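# Carry green bin to two-arm edge, set hook beside it

## Task

Move the green bin, and no other object, over the benches to the bench edge where two of the arms are mounted. Then put the hook next to that bin, lying flat on the bench with its handle sticking out past the same edge. Every other object must stay on whatever it currently rests on. The arrangement has to hold without any robot supporting it. At the end, open the grippers and move the arms away.

## Robot and tools

Robots and cameras. Three identical i2rt Big YAM arms, named arm1, arm2 and arm3. Each has six revolute joints, a two-finger gripper and a wrist camera (arm1_cam_wrist, arm2_cam_wrist, arm3_cam_wrist). Two fixed cameras, room_a and room_b, watch the room. When joints 1 and 6 are zero and the hand is level and pointing forward, the wrist camera rides on top of the hand and looks toward the fingertips. The hand reaches roughly 1.0 m from the joint1 axis at most. The arms are not synchronised: if one stalls, the others keep moving.

Frames. Every pose is given in one shared scene frame. Its origin is on the floor and +z points up. "hand" is the point halfway between the fingertips (URDF link pinch). The fingers point along the hand's z axis and open and close along its y axis. Each robot's foot pose is real but never printed. The camera calibration lines give K, distortion D, T_world_to_cam (scene frame to camera, metres) and pos_world in OpenCV conventions. Actual cameras may differ by a couple of degrees and millimetres. Wrist camera poses are derived from reported joint angles, so joint errors add to their error.

execute_actions. The argument "actions" is a list holding exactly one action, or none. An empty list only returns state and images. An action is an object keyed by robot name ("arm1", "arm2", "arm3"). Each robot gets one object with a single key, "joints". That is a map from joint name to an absolute target, not an offset. It is in radians for joint1_rad to joint6_rad and metres for gripper_m. Any subset of joints may be named. Ranges, with the tolerance counted as arrived:
- joint1_rad -2.879 to 2.879 (±0.045): yaw about the foot. Positive is counter-clockwise seen from above, and 0 unfolds the arm along the direction its foot faces.
- joint2_rad 0 to 3.141 (±0.14): shoulder. At 0 the upper arm lies back roughly horizontal, and increasing values raise it up and over forward.
- joint3_rad 0 to 3.019 (±0.09): elbow. At 0 it is fully folded, and positive values straighten it.
- joint4_rad -1.692 to 1.57 (±0.055): hand pitch. Positive tilts the fingers up.
- joint5_rad -1.57 to 1.57 (±0.03): hand yaw. Positive is toward the arm's right.
- joint6_rad -2.094 to 2.094 (±0.035): hand roll. Positive is clockwise viewed from behind the hand.
- gripper_m 0 to 0.093 (±0.003): the gap between fingertips. Each pad can grip with about 50 to 62 N, less on some grippers.
Example: {"arm1": {"joints": {"gripper_m": 0.05}}, "arm2": {"joints": {"joint1_rad": 0.3}}}. All named motions start together and may finish at different times. An action lasts at most 15 s. Joints move at different speeds, so the hand can sweep a wide path between postures. An unknown key or an out-of-range number rejects the whole call, and nothing moves. Joints or robots left out may keep driving toward earlier targets. The optional "cameras" list picks which images come back: omitted, null or ["all"] returns all of them, [] returns none, and an unknown name rejects the call.

wait takes "seconds" from 0 to 10. It commands nothing and returns the same state and images as an empty action. zoom_image takes "camera" and "region" [x0, y0, x1, y1] in pixels of that camera's latest full image, with (0,0) at top-left and at most 504 by 504. It returns a closer view. read_manual returns only URDF licence text. finished_scene takes the integer number of the current scene and ends it permanently. It reports whether the goal was met, so call it only when the layout is stable and the arms are clear.

Reading results. Each result gives every robot's state plus images, and the "pictures" line lists the cameras in image order. joint_positions are the measured angles. joint_status tells how each commanded motion of the last accepted action ended. "off_target" means the joint stopped short and may still be pushing. After "contact_stop" or "time_out", the joint normally holds where it stopped. A timed-out joint can instead keep a target (capped near its current position) and keep pushing, and on_its_own will name it. "joint command not followed", usually with a "cause:" line, means a safety check blocked that arm's joint targets. Gripper commands still run, and blocked joints read "not_followed" and may be retried on later actions. on_its_own lists what the call did not command, and its "held at" value is the held target, not the actual position. To relieve a pushing joint, command its reported position. A tiny change from the current reading may produce no motion. A joint carrying a load slowly sags. MOTOR HOT appears from 85 °C. At 100 °C an OVER-TEMPERATURE FAULT drops that whole arm and gripper until it cools, and unreached keys read "limit_stop_at_motor_heat". In that case, resend the targets. If any result reports a stop, later motion, wait and finished_scene calls in the same reply are skipped.

Cautions. The robot holds its last command while you think, and the scene keeps running. Loose objects may occasionally get a brief shove. Knocking anything onto the floor or out of the work area ends the scene. Two robots pressing hard on each other ends the run, and a hard collision may too. Nothing in the state reports arm-to-arm contact. The self and inter-arm collision check may react too late, and it ignores fingers, gripper housings and wrist cameras. The arms do not stop on contact and can push very hard, so avoid driving into benches or objects. Sustained pushing or holding a load heats motors. Avoid drops, slips and slams.

Each tool is called as name(argument=value, ...) on one line, values as JSON.

## Session

execute_actions(actions=[])

Scene clock: 0.00 s.
Motor temperatures (°C, as the motors report them): arm1=[22 22 25 22 23 23] | arm2=[24 25 25 22 23 25] | arm3=[24 24 22 25 23 23]
arm1.joint_positions: joint1_rad=-0.649 joint2_rad=+0.626 joint3_rad=+1.659 joint4_rad=-1.617 joint5_rad=-0.189 joint6_rad=+0.220 gripper_m=+0.094
arm1.joint_status: not commanded
arm1.hand: x=-0.2201 y=-0.6793 z=+1.3781 quat_wxyz=(-0.379, +0.264, -0.837, -0.292) (m; scene frame)
arm2.joint_positions: joint1_rad=+0.607 joint2_rad=+0.427 joint3_rad=+1.354 joint4_rad=-1.159 joint5_rad=+0.148 joint6_rad=+0.147 gripper_m=+0.094
arm2.joint_status: not commanded
arm2.hand: x=+0.5277 y=-0.6461 z=+1.3783 quat_wxyz=(-0.260, +0.664, -0.409, -0.569) (m; scene frame)
arm3.joint_positions: joint1_rad=+0.036 joint2_rad=+0.321 joint3_rad=+1.424 joint4_rad=-1.365 joint5_rad=+0.206 joint6_rad=+0.314 gripper_m=+0.094
arm3.joint_status: not commanded
arm3.hand: x=-0.3164 y=+1.4980 z=+1.3595 quat_wxyz=(-0.466, -0.645, -0.459, +0.396) (m; scene frame)
pictures: arm1_cam_wrist, arm2_cam_wrist, arm3_cam_wrist, room_a, room_b
Images, in order (width x height): arm1_cam_wrist 504x504, arm2_cam_wrist 504x504, arm3_cam_wrist 504x504, room_a 504x504, room_b 504x504.

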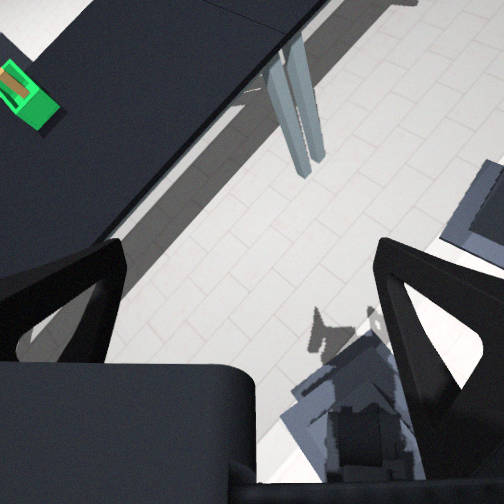

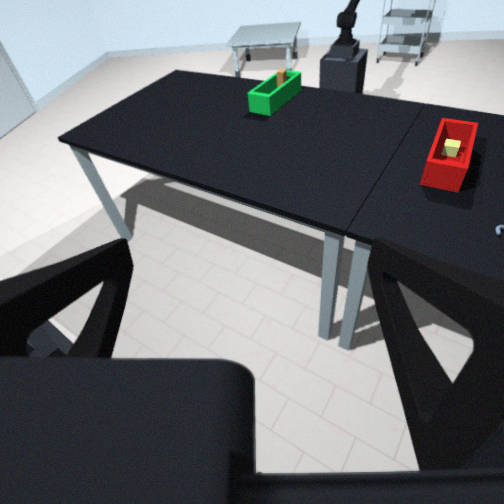

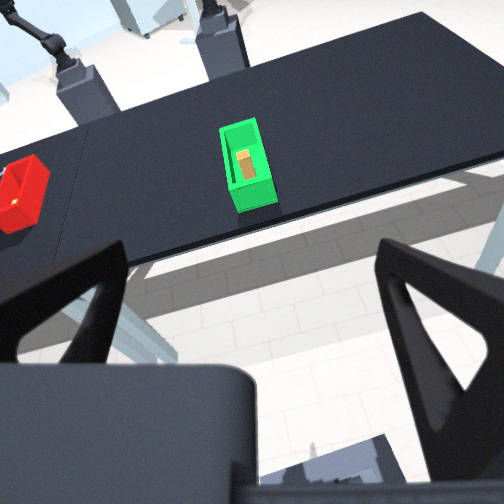

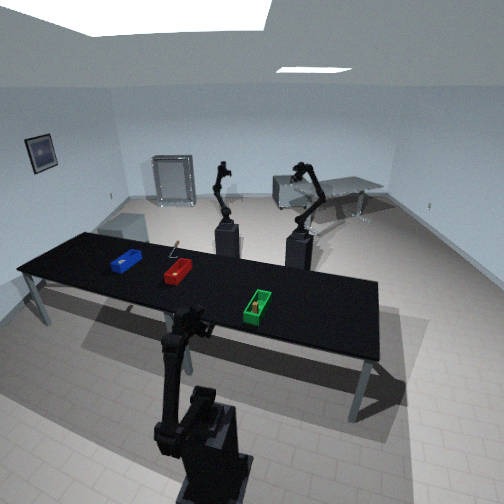

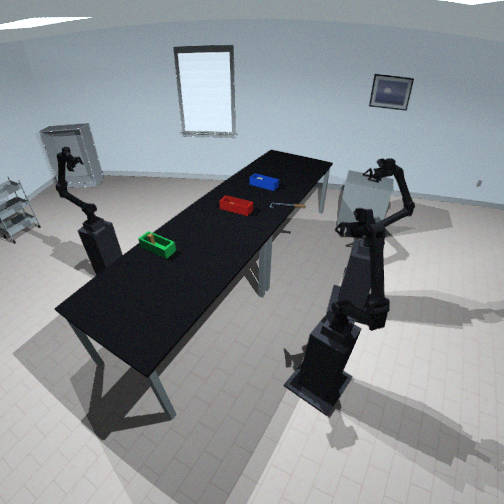

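zoom_image(camera="room_b", region=[120, 150, 340, 290])

zoom_image(camera="room_a", region=[90, 220, 300, 340])

zoom_image(camera="arm3_cam_wrist", region=[180, 90, 330, 240])

Region (120, 150, 340, 290) of room_b's 504x504 image, scaled by 2.291, with more detail than that image has; it fills the top 321 rows of this view, and the rest is white.

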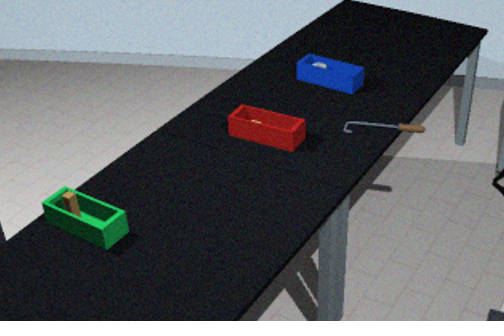

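Region (90, 220, 300, 340) of room_a's 504x504 image, scaled by 2.400, with more detail than that image has; it fills the top 288 rows of this view, and the rest is white.

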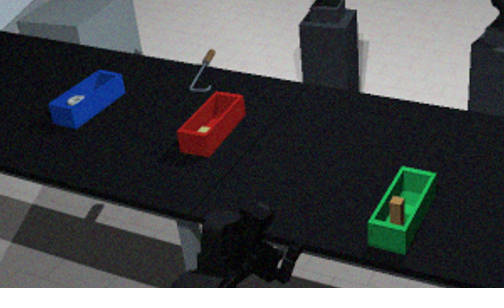

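Region (180, 90, 330, 240) of arm3_cam_wrist's 504x504 image, scaled by 3.360, with more detail than that image has.

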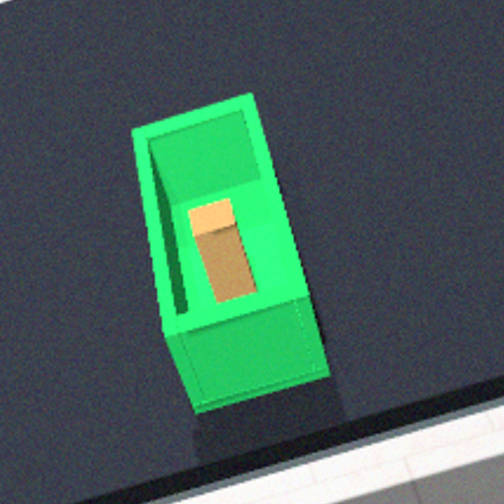

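execute_actions(actions=[{"arm1":{"joints":{"joint1_rad":0.2,"joint2_rad":2.0,"joint3_rad":0.8,"joint4_rad":1.2,"joint5_rad":0,"joint6_rad":0}},"arm2":{"joints":{"joint1_rad":-0.725,"joint2_rad":2.25,"joint3_rad":1.01,"joint4_rad":1.24,"joint5_rad":-0.96,"joint6_rad":0}},"arm3":{"joints":{"joint1_rad":-0.09,"joint2_rad":2.10,"joint3_rad":0.883,"joint4_rad":1.22,"joint5_rad":0,"joint6_rad":0,"gripper_m":0.07}}}])

Scene clock: 122.33 s.
Motor temperatures (°C, as the motors report them): arm1=[22 22 29 22 23 23] | arm2=[24 26 29 23 23 25] | arm3=[24 25 25 25 23 23]
arm1.joint_positions: joint1_rad=+0.207 joint2_rad=+2.006 joint3_rad=+0.787 joint4_rad=+1.181 joint5_rad=+0.000 joint6_rad=+0.011 gripper_m=+0.094
arm1.joint_status: all done
arm1.hand: x=-0.3268 y=-0.1827 z=+0.8562 quat_wxyz=(-0.482, +0.509, -0.508, -0.500) (m; scene frame)
arm2.joint_positions: joint1_rad=-0.734 joint2_rad=+2.245 joint3_rad=+1.008 joint4_rad=+1.215 joint5_rad=-0.957 joint6_rad=+0.012 gripper_m=+0.094
arm2.joint_status: all done
arm2.hand: x=+0.8450 y=-0.2069 z=+0.7952 quat_wxyz=(-0.390, +0.574, -0.417, -0.588) (m; scene frame)
arm3.joint_positions: joint1_rad=-0.079 joint2_rad=+2.095 joint3_rad=+0.887 joint4_rad=+1.193 joint5_rad=+0.003 joint6_rad=+0.009 gripper_m=+0.070
arm3.joint_status: all done
arm3.hand: x=-0.2907 y=+0.9402 z=+0.8301 quat_wxyz=(-0.498, -0.500, -0.508, +0.494) (m; scene frame)
pictures: arm1_cam_wrist, arm2_cam_wrist, arm3_cam_wrist, room_a, room_b
camera_calibration (this result's frames):
arm1_cam_wrist: T_world_to_cam=[[0.999754, -0.000279875, -0.0221888, 0.341631], [-0.017782, -0.608276, -0.793526, 0.573837], [-0.0132748, 0.793725, -0.608131, 0.786597], [0, 0, 0, 1]] pos_world=[-0.320901, -0.275195, 0.941289]
arm2_cam_wrist: T_world_to_cam=[[0.934786, 0.352552, -0.0433864, -0.686708], [0.175396, -0.564334, -0.806699, 0.383264], [-0.308888, 0.746481, -0.589368, 1.00929], [0, 0, 0, 1]] pos_world=[0.886458, -0.295024, 0.874226]
arm3_cam_wrist: T_world_to_cam=[[-0.999985, -0.00343245, 0.00436841, -0.292852], [-0.00555321, 0.594487, -0.804086, 0.11213], [0.000163023, -0.804098, -0.594497, 1.37411], [0, 0, 0, 1]] pos_world=[-0.292449, 1.03725, 0.908347]
Images, in order (width x height): arm1_cam_wrist 504x504, arm2_cam_wrist 504x504, arm3_cam_wrist 504x504, room_a 504x504, room_b 504x504.

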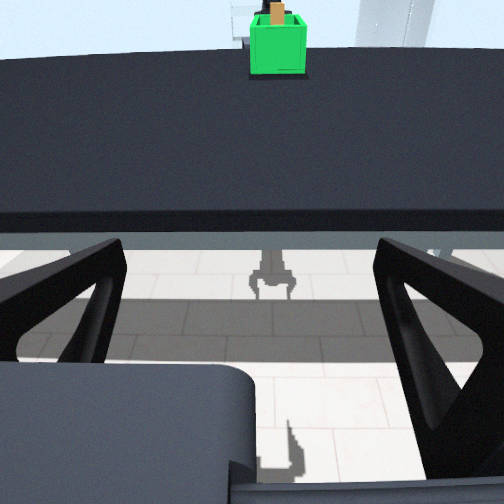

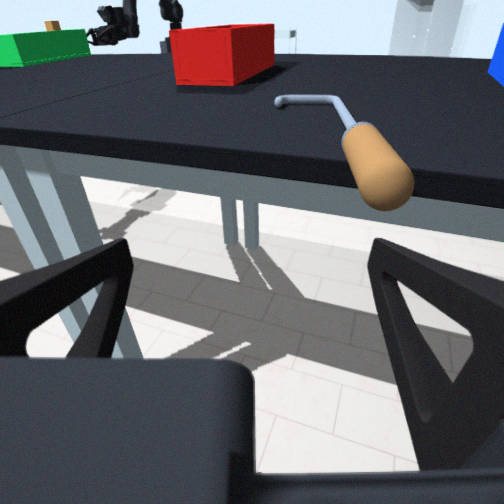

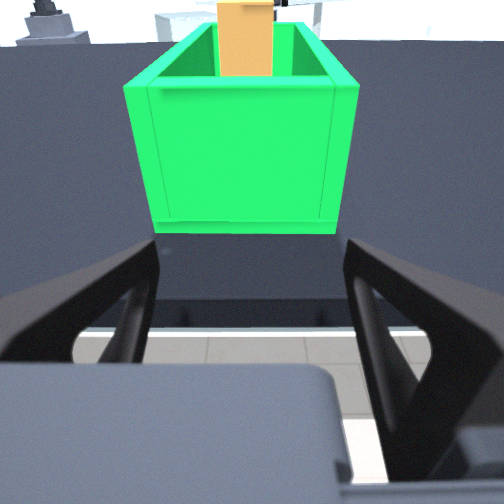

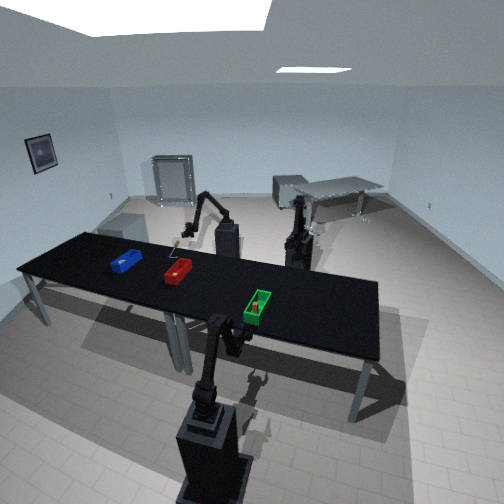

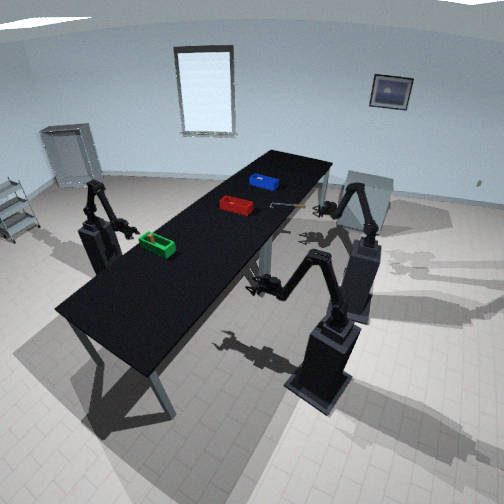

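zoom_image(camera="arm2_cam_wrist", region=[250, 70, 450, 230])

Region (250, 70, 450, 230) of arm2_cam_wrist's 504x504 image, scaled by 2.520, with more detail than that image has; it fills the top 403 rows of this view, and the rest is white.

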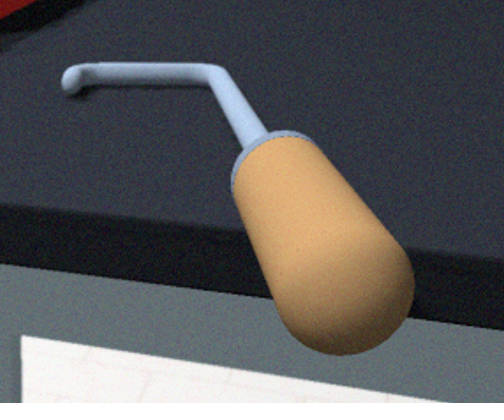

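execute_actions(actions=[{"arm2":{"joints":{"joint1_rad":-0.775,"joint2_rad":2.334,"joint3_rad":1.195,"joint4_rad":1.16,"joint5_rad":-0.90}},"arm3":{"joints":{"joint2_rad":2.195,"joint3_rad":1.138,"joint4_rad":1.07}}}], cameras=["arm2_cam_wrist","arm3_cam_wrist","room_b"])

Scene clock: 173.97 s.
Motor temperatures (°C, as the motors report them): arm1=[22 24 28 23 23 23] | arm2=[24 28 27 23 23 25] | arm3=[24 27 24 25 23 23]
arm1.joint_positions: joint1_rad=+0.207 joint2_rad=+2.006 joint3_rad=+0.787 joint4_rad=+1.181 joint5_rad=+0.000 joint6_rad=+0.011 gripper_m=+0.094
arm1.joint_status: not commanded
arm1.hand: x=-0.3268 y=-0.1827 z=+0.8562 quat_wxyz=(-0.482, +0.509, -0.508, -0.500) (m; scene frame)
arm2.joint_positions: joint1_rad=-0.766 joint2_rad=+2.324 joint3_rad=+1.170 joint4_rad=+1.174 joint5_rad=-0.902 joint6_rad=+0.012 gripper_m=+0.094
arm2.joint_status: all done
arm2.hand: x=+0.9012 y=-0.1723 z=+0.7901 quat_wxyz=(-0.430, +0.555, -0.427, -0.570) (m; scene frame)
arm3.joint_positions: joint1_rad=-0.079 joint2_rad=+2.191 joint3_rad=+1.118 joint4_rad=+1.089 joint5_rad=+0.003 joint6_rad=+0.009 gripper_m=+0.070
arm3.joint_status: all done
arm3.hand: x=-0.2896 y=+0.8664 z=+0.8340 quat_wxyz=(-0.506, -0.492, -0.500, +0.502) (m; scene frame)
pictures: arm2_cam_wrist, arm3_cam_wrist, room_b
camera_calibration (this result's frames):
arm2_cam_wrist: T_world_to_cam=[[0.962824, 0.269958, -0.00959548, -0.817802], [0.146387, -0.551296, -0.821367, 0.428812], [-0.227025, 0.789427, -0.570319, 0.916423], [0, 0, 0, 1]] pos_world=[0.932678, -0.266275, 0.867019]
arm3_cam_wrist: T_world_to_cam=[[-0.999985, -0.00368248, 0.00403078, -0.291507], [-0.00541033, 0.569364, -0.822068, 0.196011], [0.000732263, -0.822077, -0.569375, 1.31194], [0, 0, 0, 1]] pos_world=[-0.291403, 0.965845, 0.909298]
Images, in order (width x height): arm2_cam_wrist 504x504, arm3_cam_wrist 504x504, room_b 504x504.

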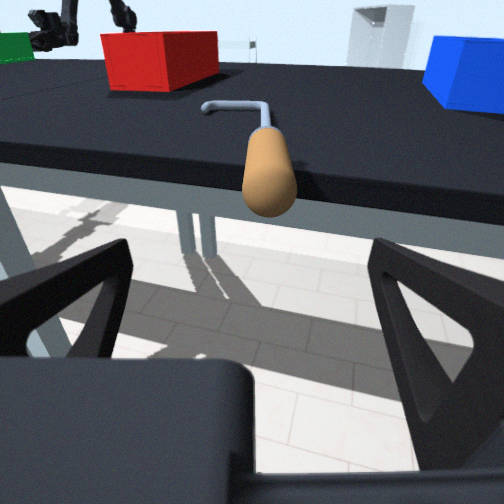

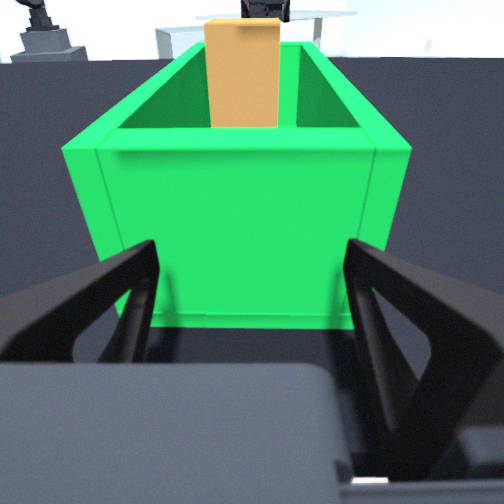

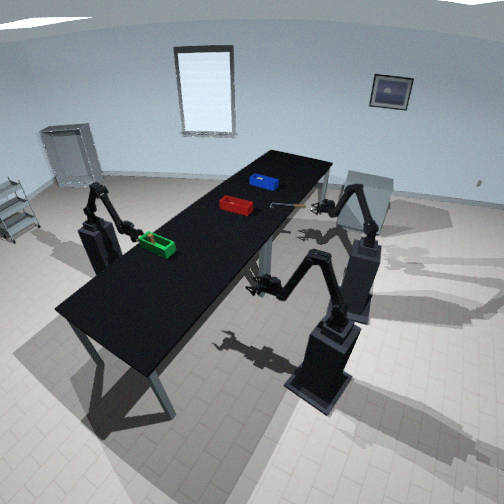

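execute_actions(actions=[{"arm2":{"joints":{"joint1_rad":-0.69,"joint2_rad":2.39,"joint3_rad":1.34,"joint4_rad":1.05,"joint5_rad":-0.825}},"arm3":{"joints":{"joint2_rad":2.25,"joint3_rad":1.29,"joint4_rad":0.96}}}], cameras=["arm2_cam_wrist","arm3_cam_wrist"])

Scene clock: 207.93 s.
Motor temperatures (°C, as the motors report them): arm1=[22 25 28 23 23 23] | arm2=[24 29 28 23 23 25] | arm3=[24 29 26 25 23 23]
arm1.joint_positions: joint1_rad=+0.207 joint2_rad=+2.006 joint3_rad=+0.787 joint4_rad=+1.181 joint5_rad=+0.000 joint6_rad=+0.011 gripper_m=+0.094
arm1.joint_status: not commanded
arm1.hand: x=-0.3268 y=-0.1827 z=+0.8562 quat_wxyz=(-0.482, +0.509, -0.508, -0.500) (m; scene frame)
arm2.joint_positions: joint1_rad=-0.688 joint2_rad=+2.373 joint3_rad=+1.311 joint4_rad=+1.068 joint5_rad=-0.827 joint6_rad=+0.012 gripper_m=+0.094
arm2.joint_status: all done
arm2.hand: x=+0.8864 y=-0.1122 z=+0.7881 quat_wxyz=(-0.424, +0.556, -0.431, -0.571) (m; scene frame)
arm3.joint_positions: joint1_rad=-0.079 joint2_rad=+2.233 joint3_rad=+1.260 joint4_rad=+0.981 joint5_rad=+0.002 joint6_rad=+0.008 gripper_m=+0.070
arm3.joint_status: all done
arm3.hand: x=-0.2887 y=+0.8229 z=+0.8400 quat_wxyz=(-0.504, -0.494, -0.502, +0.500) (m; scene frame)
pictures: arm2_cam_wrist, arm3_cam_wrist
camera_calibration (this result's frames):
arm2_cam_wrist: T_world_to_cam=[[0.9616, 0.273635, -0.0211706, -0.809245], [0.141453, -0.560233, -0.816168, 0.461774], [-0.235193, 0.781833, -0.577427, 0.876452], [0, 0, 0, 1]] pos_world=[0.918987, -0.205099, 0.86584]
arm3_cam_wrist: T_world_to_cam=[[-0.999978, -0.00437055, 0.00489053, -0.291011], [-0.00651544, 0.576238, -0.817256, 0.215641], [0.000753753, -0.81727, -0.576254, 1.28139], [0, 0, 0, 1]] pos_world=[-0.290566, 0.92171, 0.916063]
Images, in order (width x height): arm2_cam_wrist 504x504, arm3_cam_wrist 504x504.

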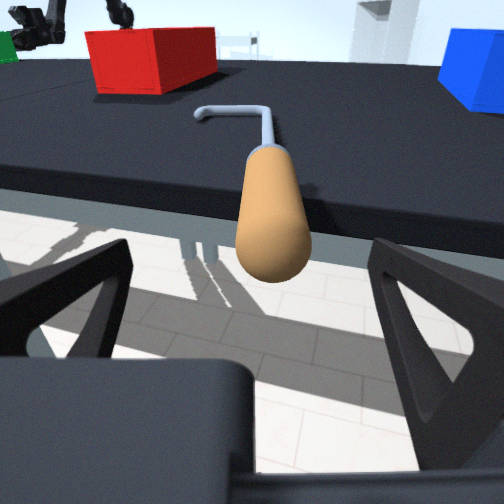

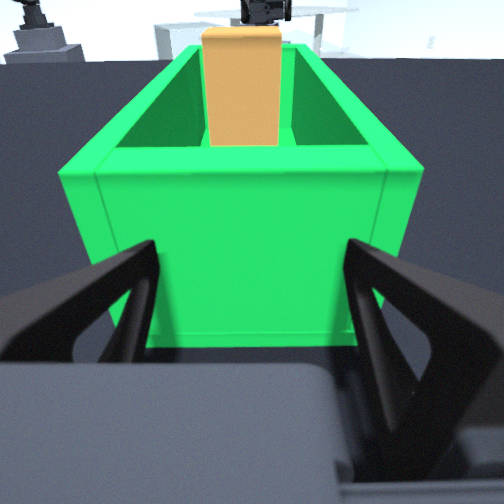

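execute_actions(actions=[{"arm2":{"joints":{"joint1_rad":-0.635,"joint2_rad":2.452,"joint3_rad":1.505,"joint4_rad":0.945,"joint5_rad":-0.75}},"arm3":{"joints":{"joint2_rad":2.36,"joint3_rad":1.52,"joint4_rad":0.83}}}], cameras=["arm2_cam_wrist","arm3_cam_wrist"])

Scene clock: 219.00 s.
Motor temperatures (°C, as the motors report them): arm1=[22 25 28 23 23 23] | arm2=[24 29 29 23 23 25] | arm3=[24 29 27 25 23 23]
arm1.joint_positions: joint1_rad=+0.207 joint2_rad=+2.006 joint3_rad=+0.787 joint4_rad=+1.181 joint5_rad=+0.000 joint6_rad=+0.011 gripper_m=+0.094
arm1.joint_status: not commanded
arm1.hand: x=-0.3268 y=-0.1827 z=+0.8562 quat_wxyz=(-0.482, +0.509, -0.508, -0.500) (m; scene frame)
arm2.joint_positions: joint1_rad=-0.640 joint2_rad=+2.437 joint3_rad=+1.471 joint4_rad=+0.961 joint5_rad=-0.752 joint6_rad=+0.012 gripper_m=+0.094
arm2.joint_status: all done
arm2.hand: x=+0.8874 y=-0.0576 z=+0.7846 quat_wxyz=(-0.427, +0.551, -0.442, -0.564) (m; scene frame)
arm3.joint_positions: joint1_rad=-0.079 joint2_rad=+2.344 joint3_rad=+1.484 joint4_rad=+0.850 joint5_rad=+0.002 joint6_rad=+0.002 gripper_m=+0.070
arm3.joint_status: all done
arm3.hand: x=-0.2881 y=+0.7620 z=+0.8287 quat_wxyz=(-0.498, -0.497, -0.508, +0.497) (m; scene frame)
pictures: arm2_cam_wrist, arm3_cam_wrist
camera_calibration (this result's frames):
arm2_cam_wrist: T_world_to_cam=[[0.968487, 0.247404, -0.028706, -0.826905], [0.121887, -0.571311, -0.811633, 0.502529], [-0.217201, 0.782557, -0.583463, 0.820786], [0, 0, 0, 1]] pos_world=[0.917871, -0.150631, 0.86303]
arm3_cam_wrist: T_world_to_cam=[[-0.999938, -0.00391241, 0.0104169, -0.295461], [-0.0107162, 0.590742, -0.806789, 0.220581], [-0.00299723, -0.806851, -0.590748, 1.22809], [0, 0, 0, 1]] pos_world=[-0.289398, 0.85942, 0.906529]
Images, in order (width x height): arm2_cam_wrist 504x504, arm3_cam_wrist 504x504.

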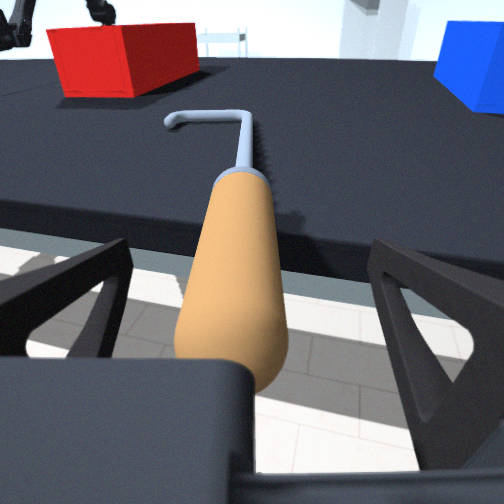

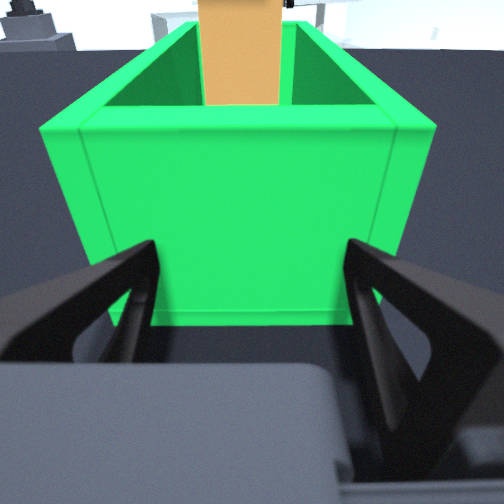

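execute_actions(actions=[{"arm2":{"joints":{"joint1_rad":-0.628,"joint3_rad":1.525}},"arm3":{"joints":{"joint2_rad":2.455,"joint3_rad":1.775,"joint4_rad":0.66}}}], cameras=[])

execute_actions(actions=[{"arm2":{"joints":{"gripper_m":0.0}},"arm3":{"joints":{"joint2_rad":2.54,"joint3_rad":1.97,"joint4_rad":0.52}}}], cameras=["arm2_cam_wrist","arm3_cam_wrist","room_a"])

Scene clock: 233.90 s.
Motor temperatures (°C, as the motors report them): arm1=[22 25 28 23 23 23] | arm2=[24 30 30 23 23 25] | arm3=[24 30 28 25 23 23]
arm1.joint_positions: joint1_rad=+0.207 joint2_rad=+2.006 joint3_rad=+0.787 joint4_rad=+1.181 joint5_rad=+0.000 joint6_rad=+0.011 gripper_m=+0.094
arm1.joint_status: not commanded
arm1.hand: x=-0.3268 y=-0.1827 z=+0.8562 quat_wxyz=(-0.482, +0.509, -0.508, -0.500) (m; scene frame)
arm2.joint_positions: joint1_rad=-0.640 joint2_rad=+2.437 joint3_rad=+1.487 joint4_rad=+0.961 joint5_rad=-0.752 joint6_rad=+0.012 gripper_m=+0.094
arm2.joint_status: all done
arm2.hand: x=+0.8898 y=-0.0533 z=+0.7911 quat_wxyz=(-0.433, +0.550, -0.437, -0.565) (m; scene frame)
arm3.joint_positions: joint1_rad=-0.079 joint2_rad=+2.435 joint3_rad=+1.737 joint4_rad=+0.681 joint5_rad=+0.002 joint6_rad=+0.002 gripper_m=+0.070
arm3.joint_status: all done
arm3.hand: x=-0.2870 y=+0.6996 z=+0.8406 quat_wxyz=(-0.496, -0.499, -0.510, +0.495) (m; scene frame)
pictures: none
No camera images: the call's "cameras" was empty. Leave "cameras" out to get every camera's image.

Scene clock: 234.87 s.
Motor temperatures (°C, as the motors report them): arm1=[22 25 28 23 23 23] | arm2=[24 30 30 23 23 25] | arm3=[24 30 28 25 23 23]
arm1.joint_positions: joint1_rad=+0.207 joint2_rad=+2.006 joint3_rad=+0.787 joint4_rad=+1.181 joint5_rad=+0.000 joint6_rad=+0.011 gripper_m=+0.094
arm1.joint_status: not commanded
arm1.hand: x=-0.3268 y=-0.1827 z=+0.8562 quat_wxyz=(-0.482, +0.509, -0.508, -0.500) (m; scene frame)
arm2.joint_positions: joint1_rad=-0.639 joint2_rad=+2.437 joint3_rad=+1.487 joint4_rad=+0.961 joint5_rad=-0.752 joint6_rad=+0.011 gripper_m=+0.030
arm2.joint_status: gripper_m off_target (ended at +0.030, target +0.000)
arm2.hand: x=+0.8896 y=-0.0532 z=+0.7911 quat_wxyz=(-0.433, +0.550, -0.436, -0.565) (m; scene frame)
arm3.joint_positions: joint1_rad=-0.079 joint2_rad=+2.519 joint3_rad=+1.923 joint4_rad=+0.540 joint5_rad=+0.002 joint6_rad=+0.002 gripper_m=+0.070
arm3.joint_status: all done
arm3.hand: x=-0.2865 y=+0.6612 z=+0.8343 quat_wxyz=(-0.486, -0.508, -0.519, +0.485) (m; scene frame)
pictures: arm2_cam_wrist, arm3_cam_wrist, room_a
camera_calibration (this result's frames):
arm2_cam_wrist: T_world_to_cam=[[0.968733, 0.247505, -0.0172228, -0.83927], [0.128534, -0.560034, -0.818438, 0.51013], [-0.212213, 0.790634, -0.574337, 0.810437], [0, 0, 0, 1]] pos_world=[0.919444, -0.147345, 0.868519]
arm3_cam_wrist: T_world_to_cam=[[-0.999929, -0.00385865, 0.0112875, -0.295145], [-0.0112107, 0.627336, -0.778668, 0.23683], [-0.00407644, -0.778739, -0.627335, 1.16175], [0, 0, 0, 1]] pos_world=[-0.287733, 0.754986, 0.916546]
Images, in order (width x height): arm2_cam_wrist 504x504, arm3_cam_wrist 504x504, room_a 504x504.

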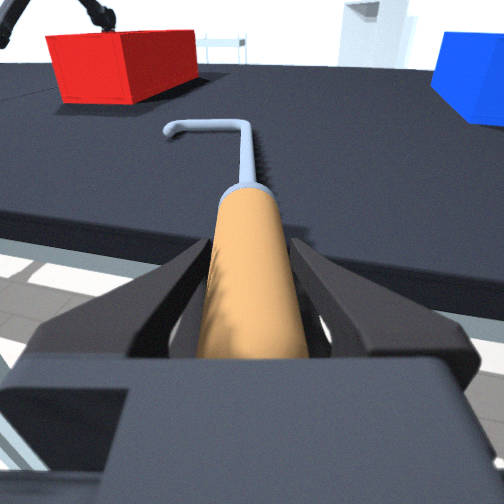

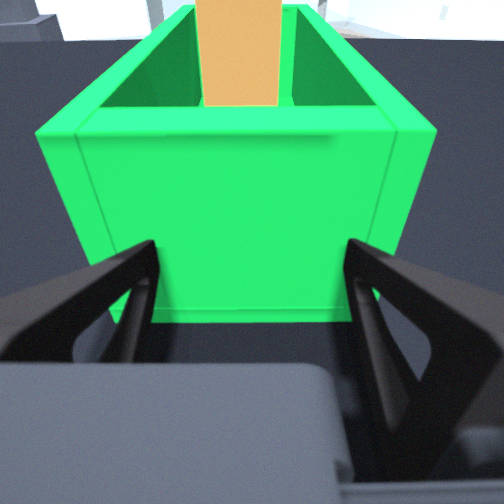

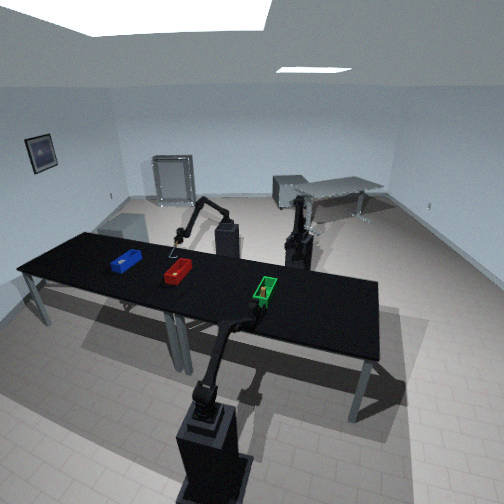

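execute_actions(actions=[{"arm2":{"joints":{"joint2_rad":2.13,"joint3_rad":1.33,"joint4_rad":0.83}},"arm3":{"joints":{"joint2_rad":2.61,"joint3_rad":2.14,"joint4_rad":0.41}}}], cameras=["arm2_cam_wrist"])

execute_actions(actions=[{"arm2":{"joints":{"joint1_rad":0.625,"joint5_rad":0.2}},"arm3":{"joints":{"joint2_rad":2.69,"joint3_rad":2.32,"joint4_rad":0.30}}}], cameras=["arm2_cam_wrist","arm3_cam_wrist","room_b"])

Scene clock: 254.97 s.
Motor temperatures (°C, as the motors report them): arm1=[22 25 28 23 23 23] | arm2=[24 31 30 23 23 25] | arm3=[24 32 31 25 23 23]
arm1.joint_positions: joint1_rad=+0.207 joint2_rad=+2.006 joint3_rad=+0.787 joint4_rad=+1.181 joint5_rad=+0.000 joint6_rad=+0.011 gripper_m=+0.094
arm1.joint_status: not commanded
arm1.hand: x=-0.3268 y=-0.1827 z=+0.8562 quat_wxyz=(-0.482, +0.509, -0.508, -0.500) (m; scene frame)
arm2.joint_positions: joint1_rad=-0.639 joint2_rad=+2.145 joint3_rad=+1.316 joint4_rad=+0.829 joint5_rad=-0.749 joint6_rad=+0.009 gripper_m=+0.030
arm2.joint_status: all done
arm2.hand: x=+0.8753 y=-0.0831 z=+0.9058 quat_wxyz=(-0.431, +0.550, -0.440, -0.564) (m; scene frame)
arm3.joint_positions: joint1_rad=-0.079 joint2_rad=+2.585 joint3_rad=+2.091 joint4_rad=+0.429 joint5_rad=+0.002 joint6_rad=+0.002 gripper_m=+0.070
arm3.joint_status: all done
arm3.hand: x=-0.2860 y=+0.6310 z=+0.8428 quat_wxyz=(-0.484, -0.510, -0.521, +0.483) (m; scene frame)
pictures: arm2_cam_wrist
camera_calibration (this result's frames):
arm2_cam_wrist: T_world_to_cam=[[0.969287, 0.244863, -0.0229144, -0.811579], [0.124229, -0.567902, -0.813667, 0.587839], [-0.21225, 0.78583, -0.580879, 0.902411], [0, 0, 0, 1]] pos_world=[0.905164, -0.176581, 0.9839]
Images, in order (width x height): arm2_cam_wrist 504x504.

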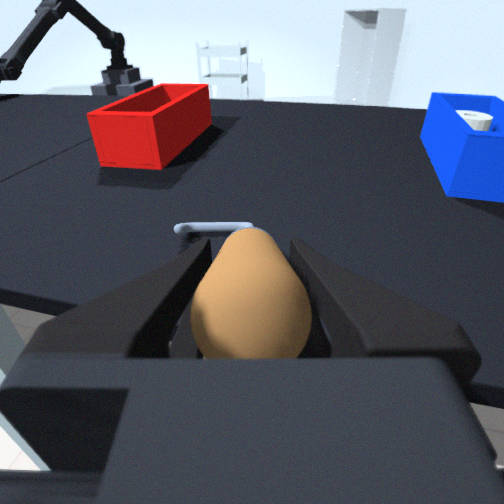

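Scene clock: 256.90 s.
Motor temperatures (°C, as the motors report them): arm1=[22 25 28 23 23 23] | arm2=[24 31 30 23 23 25] | arm3=[24 32 32 25 23 23]
arm1.joint_positions: joint1_rad=+0.207 joint2_rad=+2.006 joint3_rad=+0.787 joint4_rad=+1.181 joint5_rad=+0.000 joint6_rad=+0.011 gripper_m=+0.094
arm1.joint_status: not commanded
arm1.hand: x=-0.3268 y=-0.1827 z=+0.8562 quat_wxyz=(-0.482, +0.509, -0.508, -0.500) (m; scene frame)
arm2.joint_positions: joint1_rad=+0.627 joint2_rad=+2.146 joint3_rad=+1.308 joint4_rad=+0.814 joint5_rad=+0.200 joint6_rad=-0.003 gripper_m=+0.030
arm2.joint_status: all done
arm2.hand: x=+0.1028 y=-0.1986 z=+0.9081 quat_wxyz=(-0.339, +0.623, -0.345, -0.615) (m; scene frame)
arm3.joint_positions: joint1_rad=-0.079 joint2_rad=+2.665 joint3_rad=+2.269 joint4_rad=+0.319 joint5_rad=+0.002 joint6_rad=+0.002 gripper_m=+0.070
arm3.joint_status: all done
arm3.hand: x=-0.2856 y=+0.6049 z=+0.8441 quat_wxyz=(-0.481, -0.513, -0.524, +0.480) (m; scene frame)
pictures: arm2_cam_wrist, arm3_cam_wrist, room_b
camera_calibration (this result's frames):
arm2_cam_wrist: T_world_to_cam=[[0.84467, 0.535276, -0.00349812, 0.0183698], [0.317309, -0.505958, -0.802073, 0.602011], [-0.4311, 0.676377, -0.597216, 0.846178], [0, 0, 0, 1]] pos_world=[0.158248, -0.277576, 0.988271]
arm3_cam_wrist: T_world_to_cam=[[-0.999926, -0.00384023, 0.0115065, -0.294732], [-0.0112802, 0.643242, -0.76558, 0.259088], [-0.00446148, -0.765653, -0.643238, 1.12945], [0, 0, 0, 1]] pos_world=[-0.286749, 0.696977, 0.928248]
Images, in order (width x height): arm2_cam_wrist 504x504, arm3_cam_wrist 504x504, room_b 504x504.

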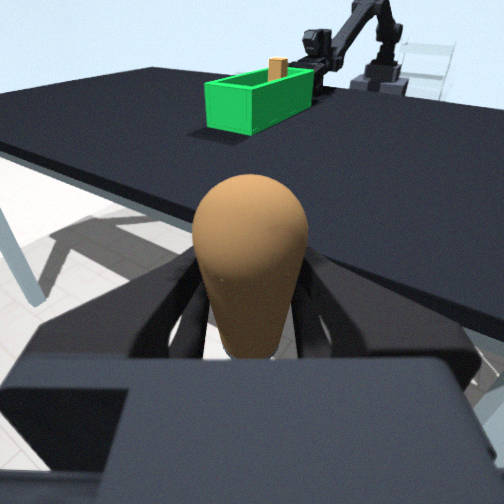

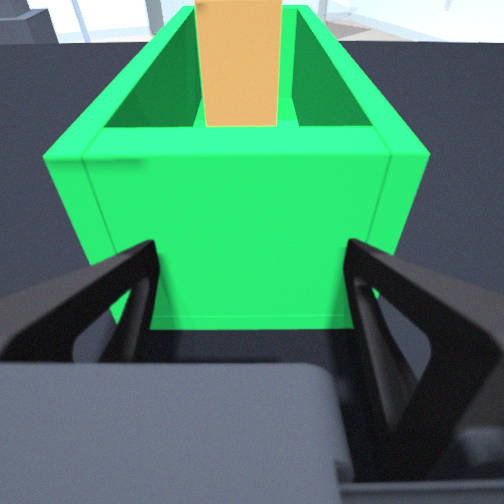

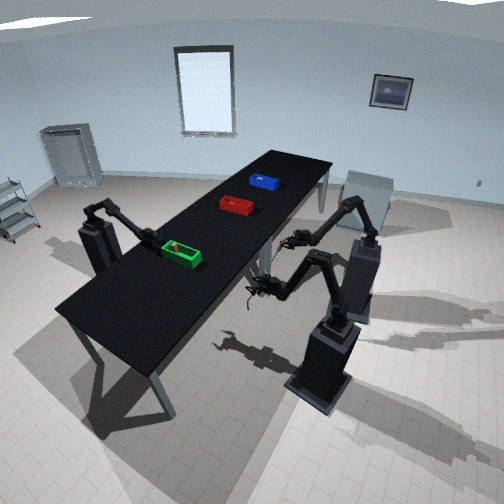

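execute_actions(actions=[{"arm2":{"joints":{"joint1_rad":0.607,"joint2_rad":1.985,"joint3_rad":1.70,"joint4_rad":0.33,"joint5_rad":0.742}},"arm3":{"joints":{"joint2_rad":2.3,"joint3_rad":1.75,"joint4_rad":0.5}}}], cameras=["arm2_cam_wrist","room_a","room_b"])

Scene clock: 299.00 s.
Motor temperatures (°C, as the motors report them): arm1=[22 26 29 23 23 23] | arm2=[24 32 31 23 23 25] | arm3=[24 34 35 25 23 23]
arm1.joint_positions: joint1_rad=+0.207 joint2_rad=+2.006 joint3_rad=+0.787 joint4_rad=+1.181 joint5_rad=+0.000 joint6_rad=+0.011 gripper_m=+0.094
arm1.joint_status: not commanded
arm1.hand: x=-0.3268 y=-0.1827 z=+0.8562 quat_wxyz=(-0.482, +0.509, -0.508, -0.500) (m; scene frame)
arm2.joint_positions: joint1_rad=+0.618 joint2_rad=+2.000 joint3_rad=+1.645 joint4_rad=+0.324 joint5_rad=+0.741 joint6_rad=-0.003 gripper_m=+0.030
arm2.joint_status: all done
arm2.hand: x=+0.1589 y=-0.1258 z=+1.0932 quat_wxyz=(-0.495, +0.511, -0.500, -0.495) (m; scene frame)
arm3.joint_positions: joint1_rad=-0.079 joint2_rad=+2.290 joint3_rad=+1.750 joint4_rad=+0.488 joint5_rad=+0.002 joint6_rad=+0.002 gripper_m=+0.070
arm3.joint_status: all done
arm3.hand: x=-0.2859 y=+0.6963 z=+0.9283 quat_wxyz=(-0.487, -0.507, -0.518, +0.487) (m; scene frame)
pictures: arm2_cam_wrist, room_a, room_b
camera_calibration (this result's frames):
arm2_cam_wrist: T_world_to_cam=[[0.999842, 0.0149208, 0.00969087, -0.171888], [0.0167263, -0.602649, -0.797831, 0.800514], [-0.00606412, 0.797867, -0.602803, 0.885554], [0, 0, 0, 1]] pos_world=[0.163842, -0.221561, 1.17416]
Images, in order (width x height): arm2_cam_wrist 504x504, room_a 504x504, room_b 504x504.

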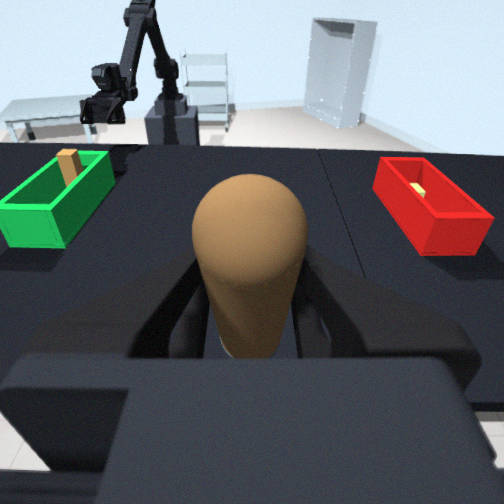

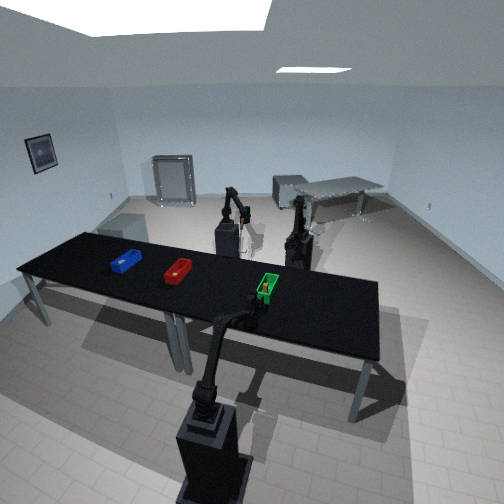

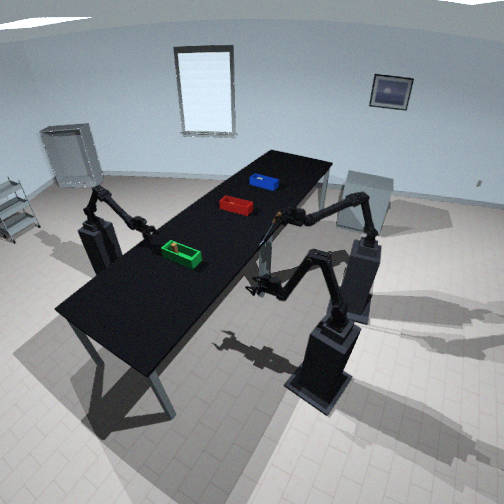

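zoom_image(camera="room_b", region=[230, 190, 330, 270])

Region (230, 190, 330, 270) of room_b's 504x504 image, scaled by 5.040, with more detail than that image has; it fills the top 403 rows of this view, and the rest is white.

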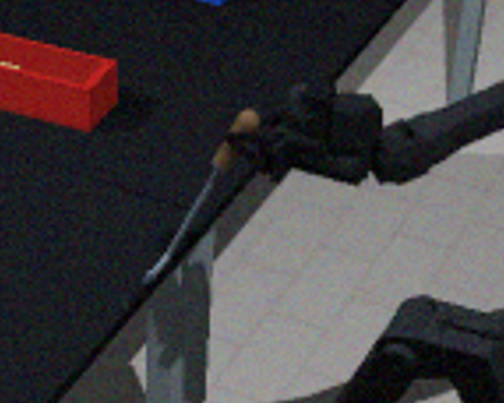

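execute_actions(actions=[{"arm2":{"joints":{"joint1_rad":0.47,"joint2_rad":2.25,"joint3_rad":2.255,"joint4_rad":0.18,"joint5_rad":0.614}},"arm3":{"joints":{"joint2_rad":1.3,"joint3_rad":0.9,"joint4_rad":-0.3}}}], cameras=[])

execute_actions(actions=[{"arm2":{"joints":{"joint2_rad":2.385}}}], cameras=["arm3_cam_wrist","arm1_cam_wrist","room_b"])

zoom_image(camera="room_b", region=[210, 180, 330, 270])

Scene clock: 321.83 s.
Motor temperatures (°C, as the motors report them): arm1=[22 26 29 23 23 23] | arm2=[24 33 35 23 23 25] | arm3=[24 34 31 25 23 23]
arm1.joint_positions: joint1_rad=+0.207 joint2_rad=+2.006 joint3_rad=+0.787 joint4_rad=+1.181 joint5_rad=+0.000 joint6_rad=+0.011 gripper_m=+0.094
arm1.joint_status: not commanded
arm1.hand: x=-0.3268 y=-0.1827 z=+0.8562 quat_wxyz=(-0.482, +0.509, -0.508, -0.500) (m; scene frame)
arm2.joint_positions: joint1_rad=+0.459 joint2_rad=+2.292 joint3_rad=+2.179 joint4_rad=+0.167 joint5_rad=+0.616 joint6_rad=+0.004 gripper_m=+0.030
arm2.joint_status: all done
arm2.hand: x=+0.1918 y=+0.0261 z=+1.1246 quat_wxyz=(-0.505, +0.470, -0.506, -0.518) (m; scene frame)
arm3.joint_positions: joint1_rad=-0.079 joint2_rad=+1.298 joint3_rad=+0.906 joint4_rad=-0.281 joint5_rad=+0.002 joint6_rad=+0.002 gripper_m=+0.070
arm3.joint_status: all done
arm3.hand: x=-0.2905 y=+1.0615 z=+0.9810 quat_wxyz=(-0.305, -0.632, -0.642, +0.309) (m; scene frame)
pictures: none
No camera images: the call's "cameras" was empty. Leave "cameras" out to get every camera's image.

Scene clock: 322.77 s.
Motor temperatures (°C, as the motors report them): arm1=[22 26 29 23 23 23] | arm2=[24 33 35 23 23 25] | arm3=[24 34 31 25 23 23]
arm1.joint_positions: joint1_rad=+0.207 joint2_rad=+2.006 joint3_rad=+0.787 joint4_rad=+1.181 joint5_rad=+0.000 joint6_rad=+0.011 gripper_m=+0.094
arm1.joint_status: not commanded
arm1.hand: x=-0.3268 y=-0.1827 z=+0.8562 quat_wxyz=(-0.482, +0.509, -0.508, -0.500) (m; scene frame)
arm2.joint_positions: joint1_rad=+0.459 joint2_rad=+2.400 joint3_rad=+2.188 joint4_rad=+0.172 joint5_rad=+0.615 joint6_rad=+0.007 gripper_m=+0.030
arm2.joint_status: all done
arm2.hand: x=+0.1796 y=+0.0410 z=+1.0332 quat_wxyz=(-0.498, +0.503, -0.513, -0.486) (m; scene frame)
arm3.joint_positions: joint1_rad=-0.079 joint2_rad=+1.298 joint3_rad=+0.906 joint4_rad=-0.281 joint5_rad=+0.002 joint6_rad=+0.002 gripper_m=+0.070
arm3.joint_status: not commanded
arm3.hand: x=-0.2905 y=+1.0615 z=+0.9810 quat_wxyz=(-0.305, -0.632, -0.642, +0.309) (m; scene frame)
pictures: arm1_cam_wrist, arm3_cam_wrist, room_b
camera_calibration (this result's frames):
arm1_cam_wrist: T_world_to_cam=[[0.999754, -0.000279875, -0.0221888, 0.341631], [-0.017782, -0.608276, -0.793526, 0.573837], [-0.0132748, 0.793725, -0.608131, 0.786597], [0, 0, 0, 1]] pos_world=[-0.320901, -0.275195, 0.941289]
arm3_cam_wrist: T_world_to_cam=[[-0.999831, -0.00523382, 0.017614, -0.303968], [-0.00983904, 0.962069, -0.272628, -0.751383], [-0.015519, -0.272756, -0.961958, 1.35327], [0, 0, 0, 1]] pos_world=[-0.290309, 1.0904, 1.10229]
Images, in order (width x height): arm1_cam_wrist 504x504, arm3_cam_wrist 504x504, room_b 504x504.

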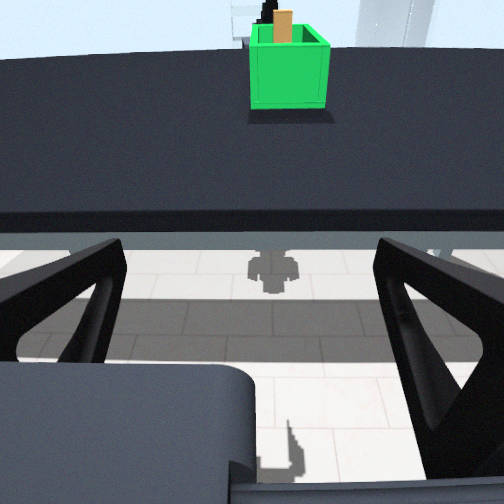

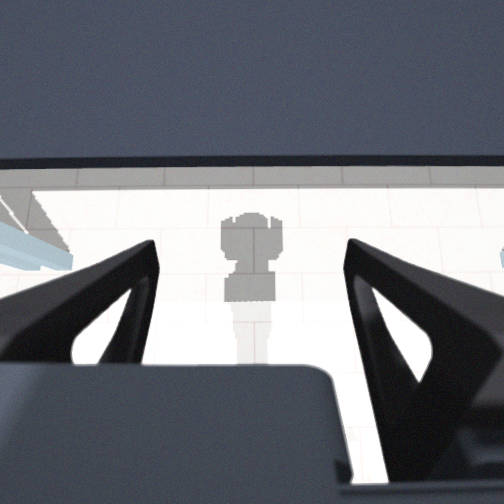

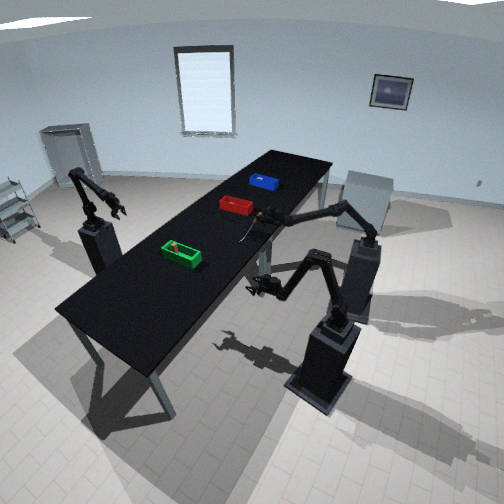

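Region (210, 180, 330, 270) of room_b's 504x504 image, scaled by 4.200, with more detail than that image has; it fills the top 378 rows of this view, and the rest is white.

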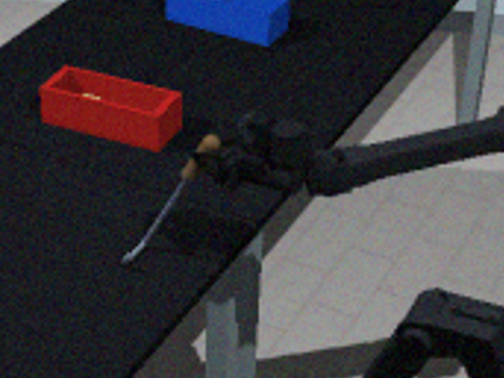

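execute_actions(actions=[{"arm2":{"joints":{"joint1_rad":0.49,"joint2_rad":2.31,"joint3_rad":2.0,"joint4_rad":0.36,"joint5_rad":0.63}}}], cameras=[])

execute_actions(actions=[{"arm2":{"joints":{"joint1_rad":0.515,"joint2_rad":2.24,"joint3_rad":1.78,"joint4_rad":0.52,"joint5_rad":0.647}}}], cameras=["arm2_cam_wrist","room_b"])

zoom_image(camera="room_b", region=[210, 180, 330, 270])

Scene clock: 336.90 s.
Motor temperatures (°C, as the motors report them): arm1=[22 26 29 23 23 23] | arm2=[24 34 37 23 23 25] | arm3=[24 32 30 25 23 23]
arm1.joint_positions: joint1_rad=+0.207 joint2_rad=+2.006 joint3_rad=+0.787 joint4_rad=+1.181 joint5_rad=+0.000 joint6_rad=+0.011 gripper_m=+0.094
arm1.joint_status: not commanded
arm1.hand: x=-0.3268 y=-0.1827 z=+0.8562 quat_wxyz=(-0.482, +0.509, -0.508, -0.500) (m; scene frame)
arm2.joint_positions: joint1_rad=+0.476 joint2_rad=+2.336 joint3_rad=+2.008 joint4_rad=+0.342 joint5_rad=+0.629 joint6_rad=+0.006 gripper_m=+0.030
arm2.joint_status: all done
arm2.hand: x=+0.1828 y=+0.0128 z=+1.0221 quat_wxyz=(-0.501, +0.485, -0.508, -0.506) (m; scene frame)
arm3.joint_positions: joint1_rad=-0.079 joint2_rad=+1.298 joint3_rad=+0.906 joint4_rad=-0.281 joint5_rad=+0.002 joint6_rad=+0.002 gripper_m=+0.070
arm3.joint_status: not commanded
arm3.hand: x=-0.2905 y=+1.0615 z=+0.9810 quat_wxyz=(-0.305, -0.632, -0.642, +0.309) (m; scene frame)
pictures: none
No camera images: the call's "cameras" was empty. Leave "cameras" out to get every camera's image.

Scene clock: 337.80 s.
Motor temperatures (°C, as the motors report them): arm1=[22 26 29 23 23 23] | arm2=[24 34 37 23 23 25] | arm3=[24 32 30 25 23 23]
arm1.joint_positions: joint1_rad=+0.207 joint2_rad=+2.006 joint3_rad=+0.787 joint4_rad=+1.181 joint5_rad=+0.000 joint6_rad=+0.011 gripper_m=+0.094
arm1.joint_status: not commanded
arm1.hand: x=-0.3268 y=-0.1827 z=+0.8562 quat_wxyz=(-0.482, +0.509, -0.508, -0.500) (m; scene frame)
arm2.joint_positions: joint1_rad=+0.504 joint2_rad=+2.252 joint3_rad=+1.791 joint4_rad=+0.507 joint5_rad=+0.646 joint6_rad=+0.006 gripper_m=+0.030
arm2.joint_status: all done
arm2.hand: x=+0.1868 y=-0.0317 z=+1.0079 quat_wxyz=(-0.500, +0.475, -0.504, -0.520) (m; scene frame)
arm3.joint_positions: joint1_rad=-0.079 joint2_rad=+1.298 joint3_rad=+0.906 joint4_rad=-0.281 joint5_rad=+0.002 joint6_rad=+0.002 gripper_m=+0.070
arm3.joint_status: not commanded
arm3.hand: x=-0.2905 y=+1.0615 z=+0.9810 quat_wxyz=(-0.305, -0.632, -0.642, +0.309) (m; scene frame)
pictures: arm2_cam_wrist, room_b
camera_calibration (this result's frames):
arm2_cam_wrist: T_world_to_cam=[[0.998776, -0.003927, -0.0492974, -0.141272], [-0.0432399, -0.553105, -0.831989, 0.835897], [-0.0239994, 0.833102, -0.552598, 0.713028], [0, 0, 0, 1]] pos_world=[0.194355, -0.132241, 1.08251]
Images, in order (width x height): arm2_cam_wrist 504x504, room_b 504x504.

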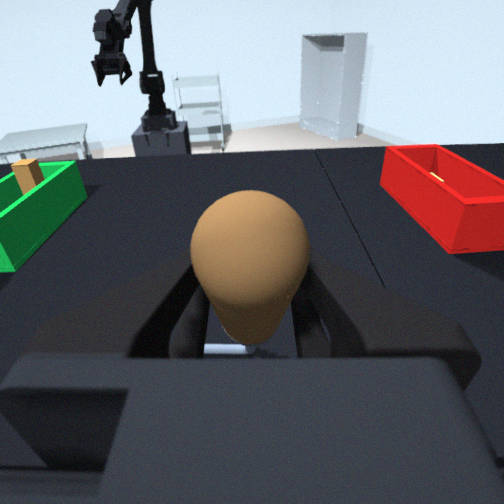

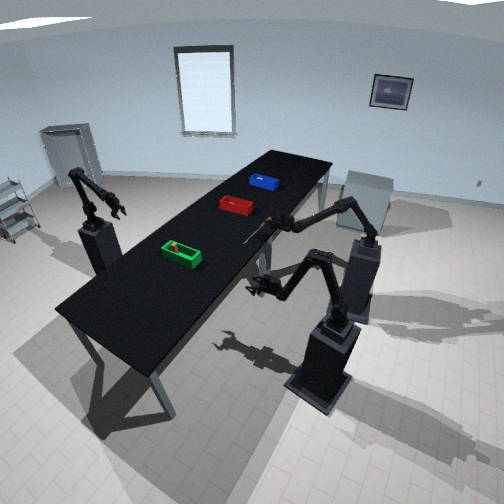

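Region (210, 180, 330, 270) of room_b's 504x504 image, scaled by 4.200, with more detail than that image has; it fills the top 378 rows of this view, and the rest is white.

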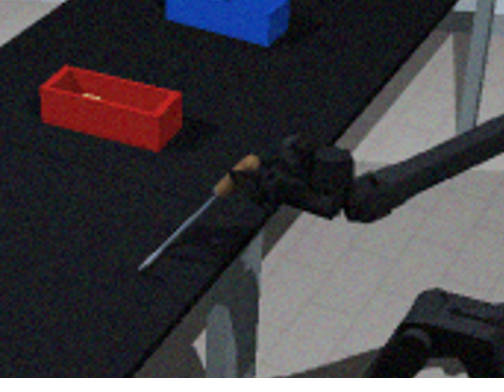

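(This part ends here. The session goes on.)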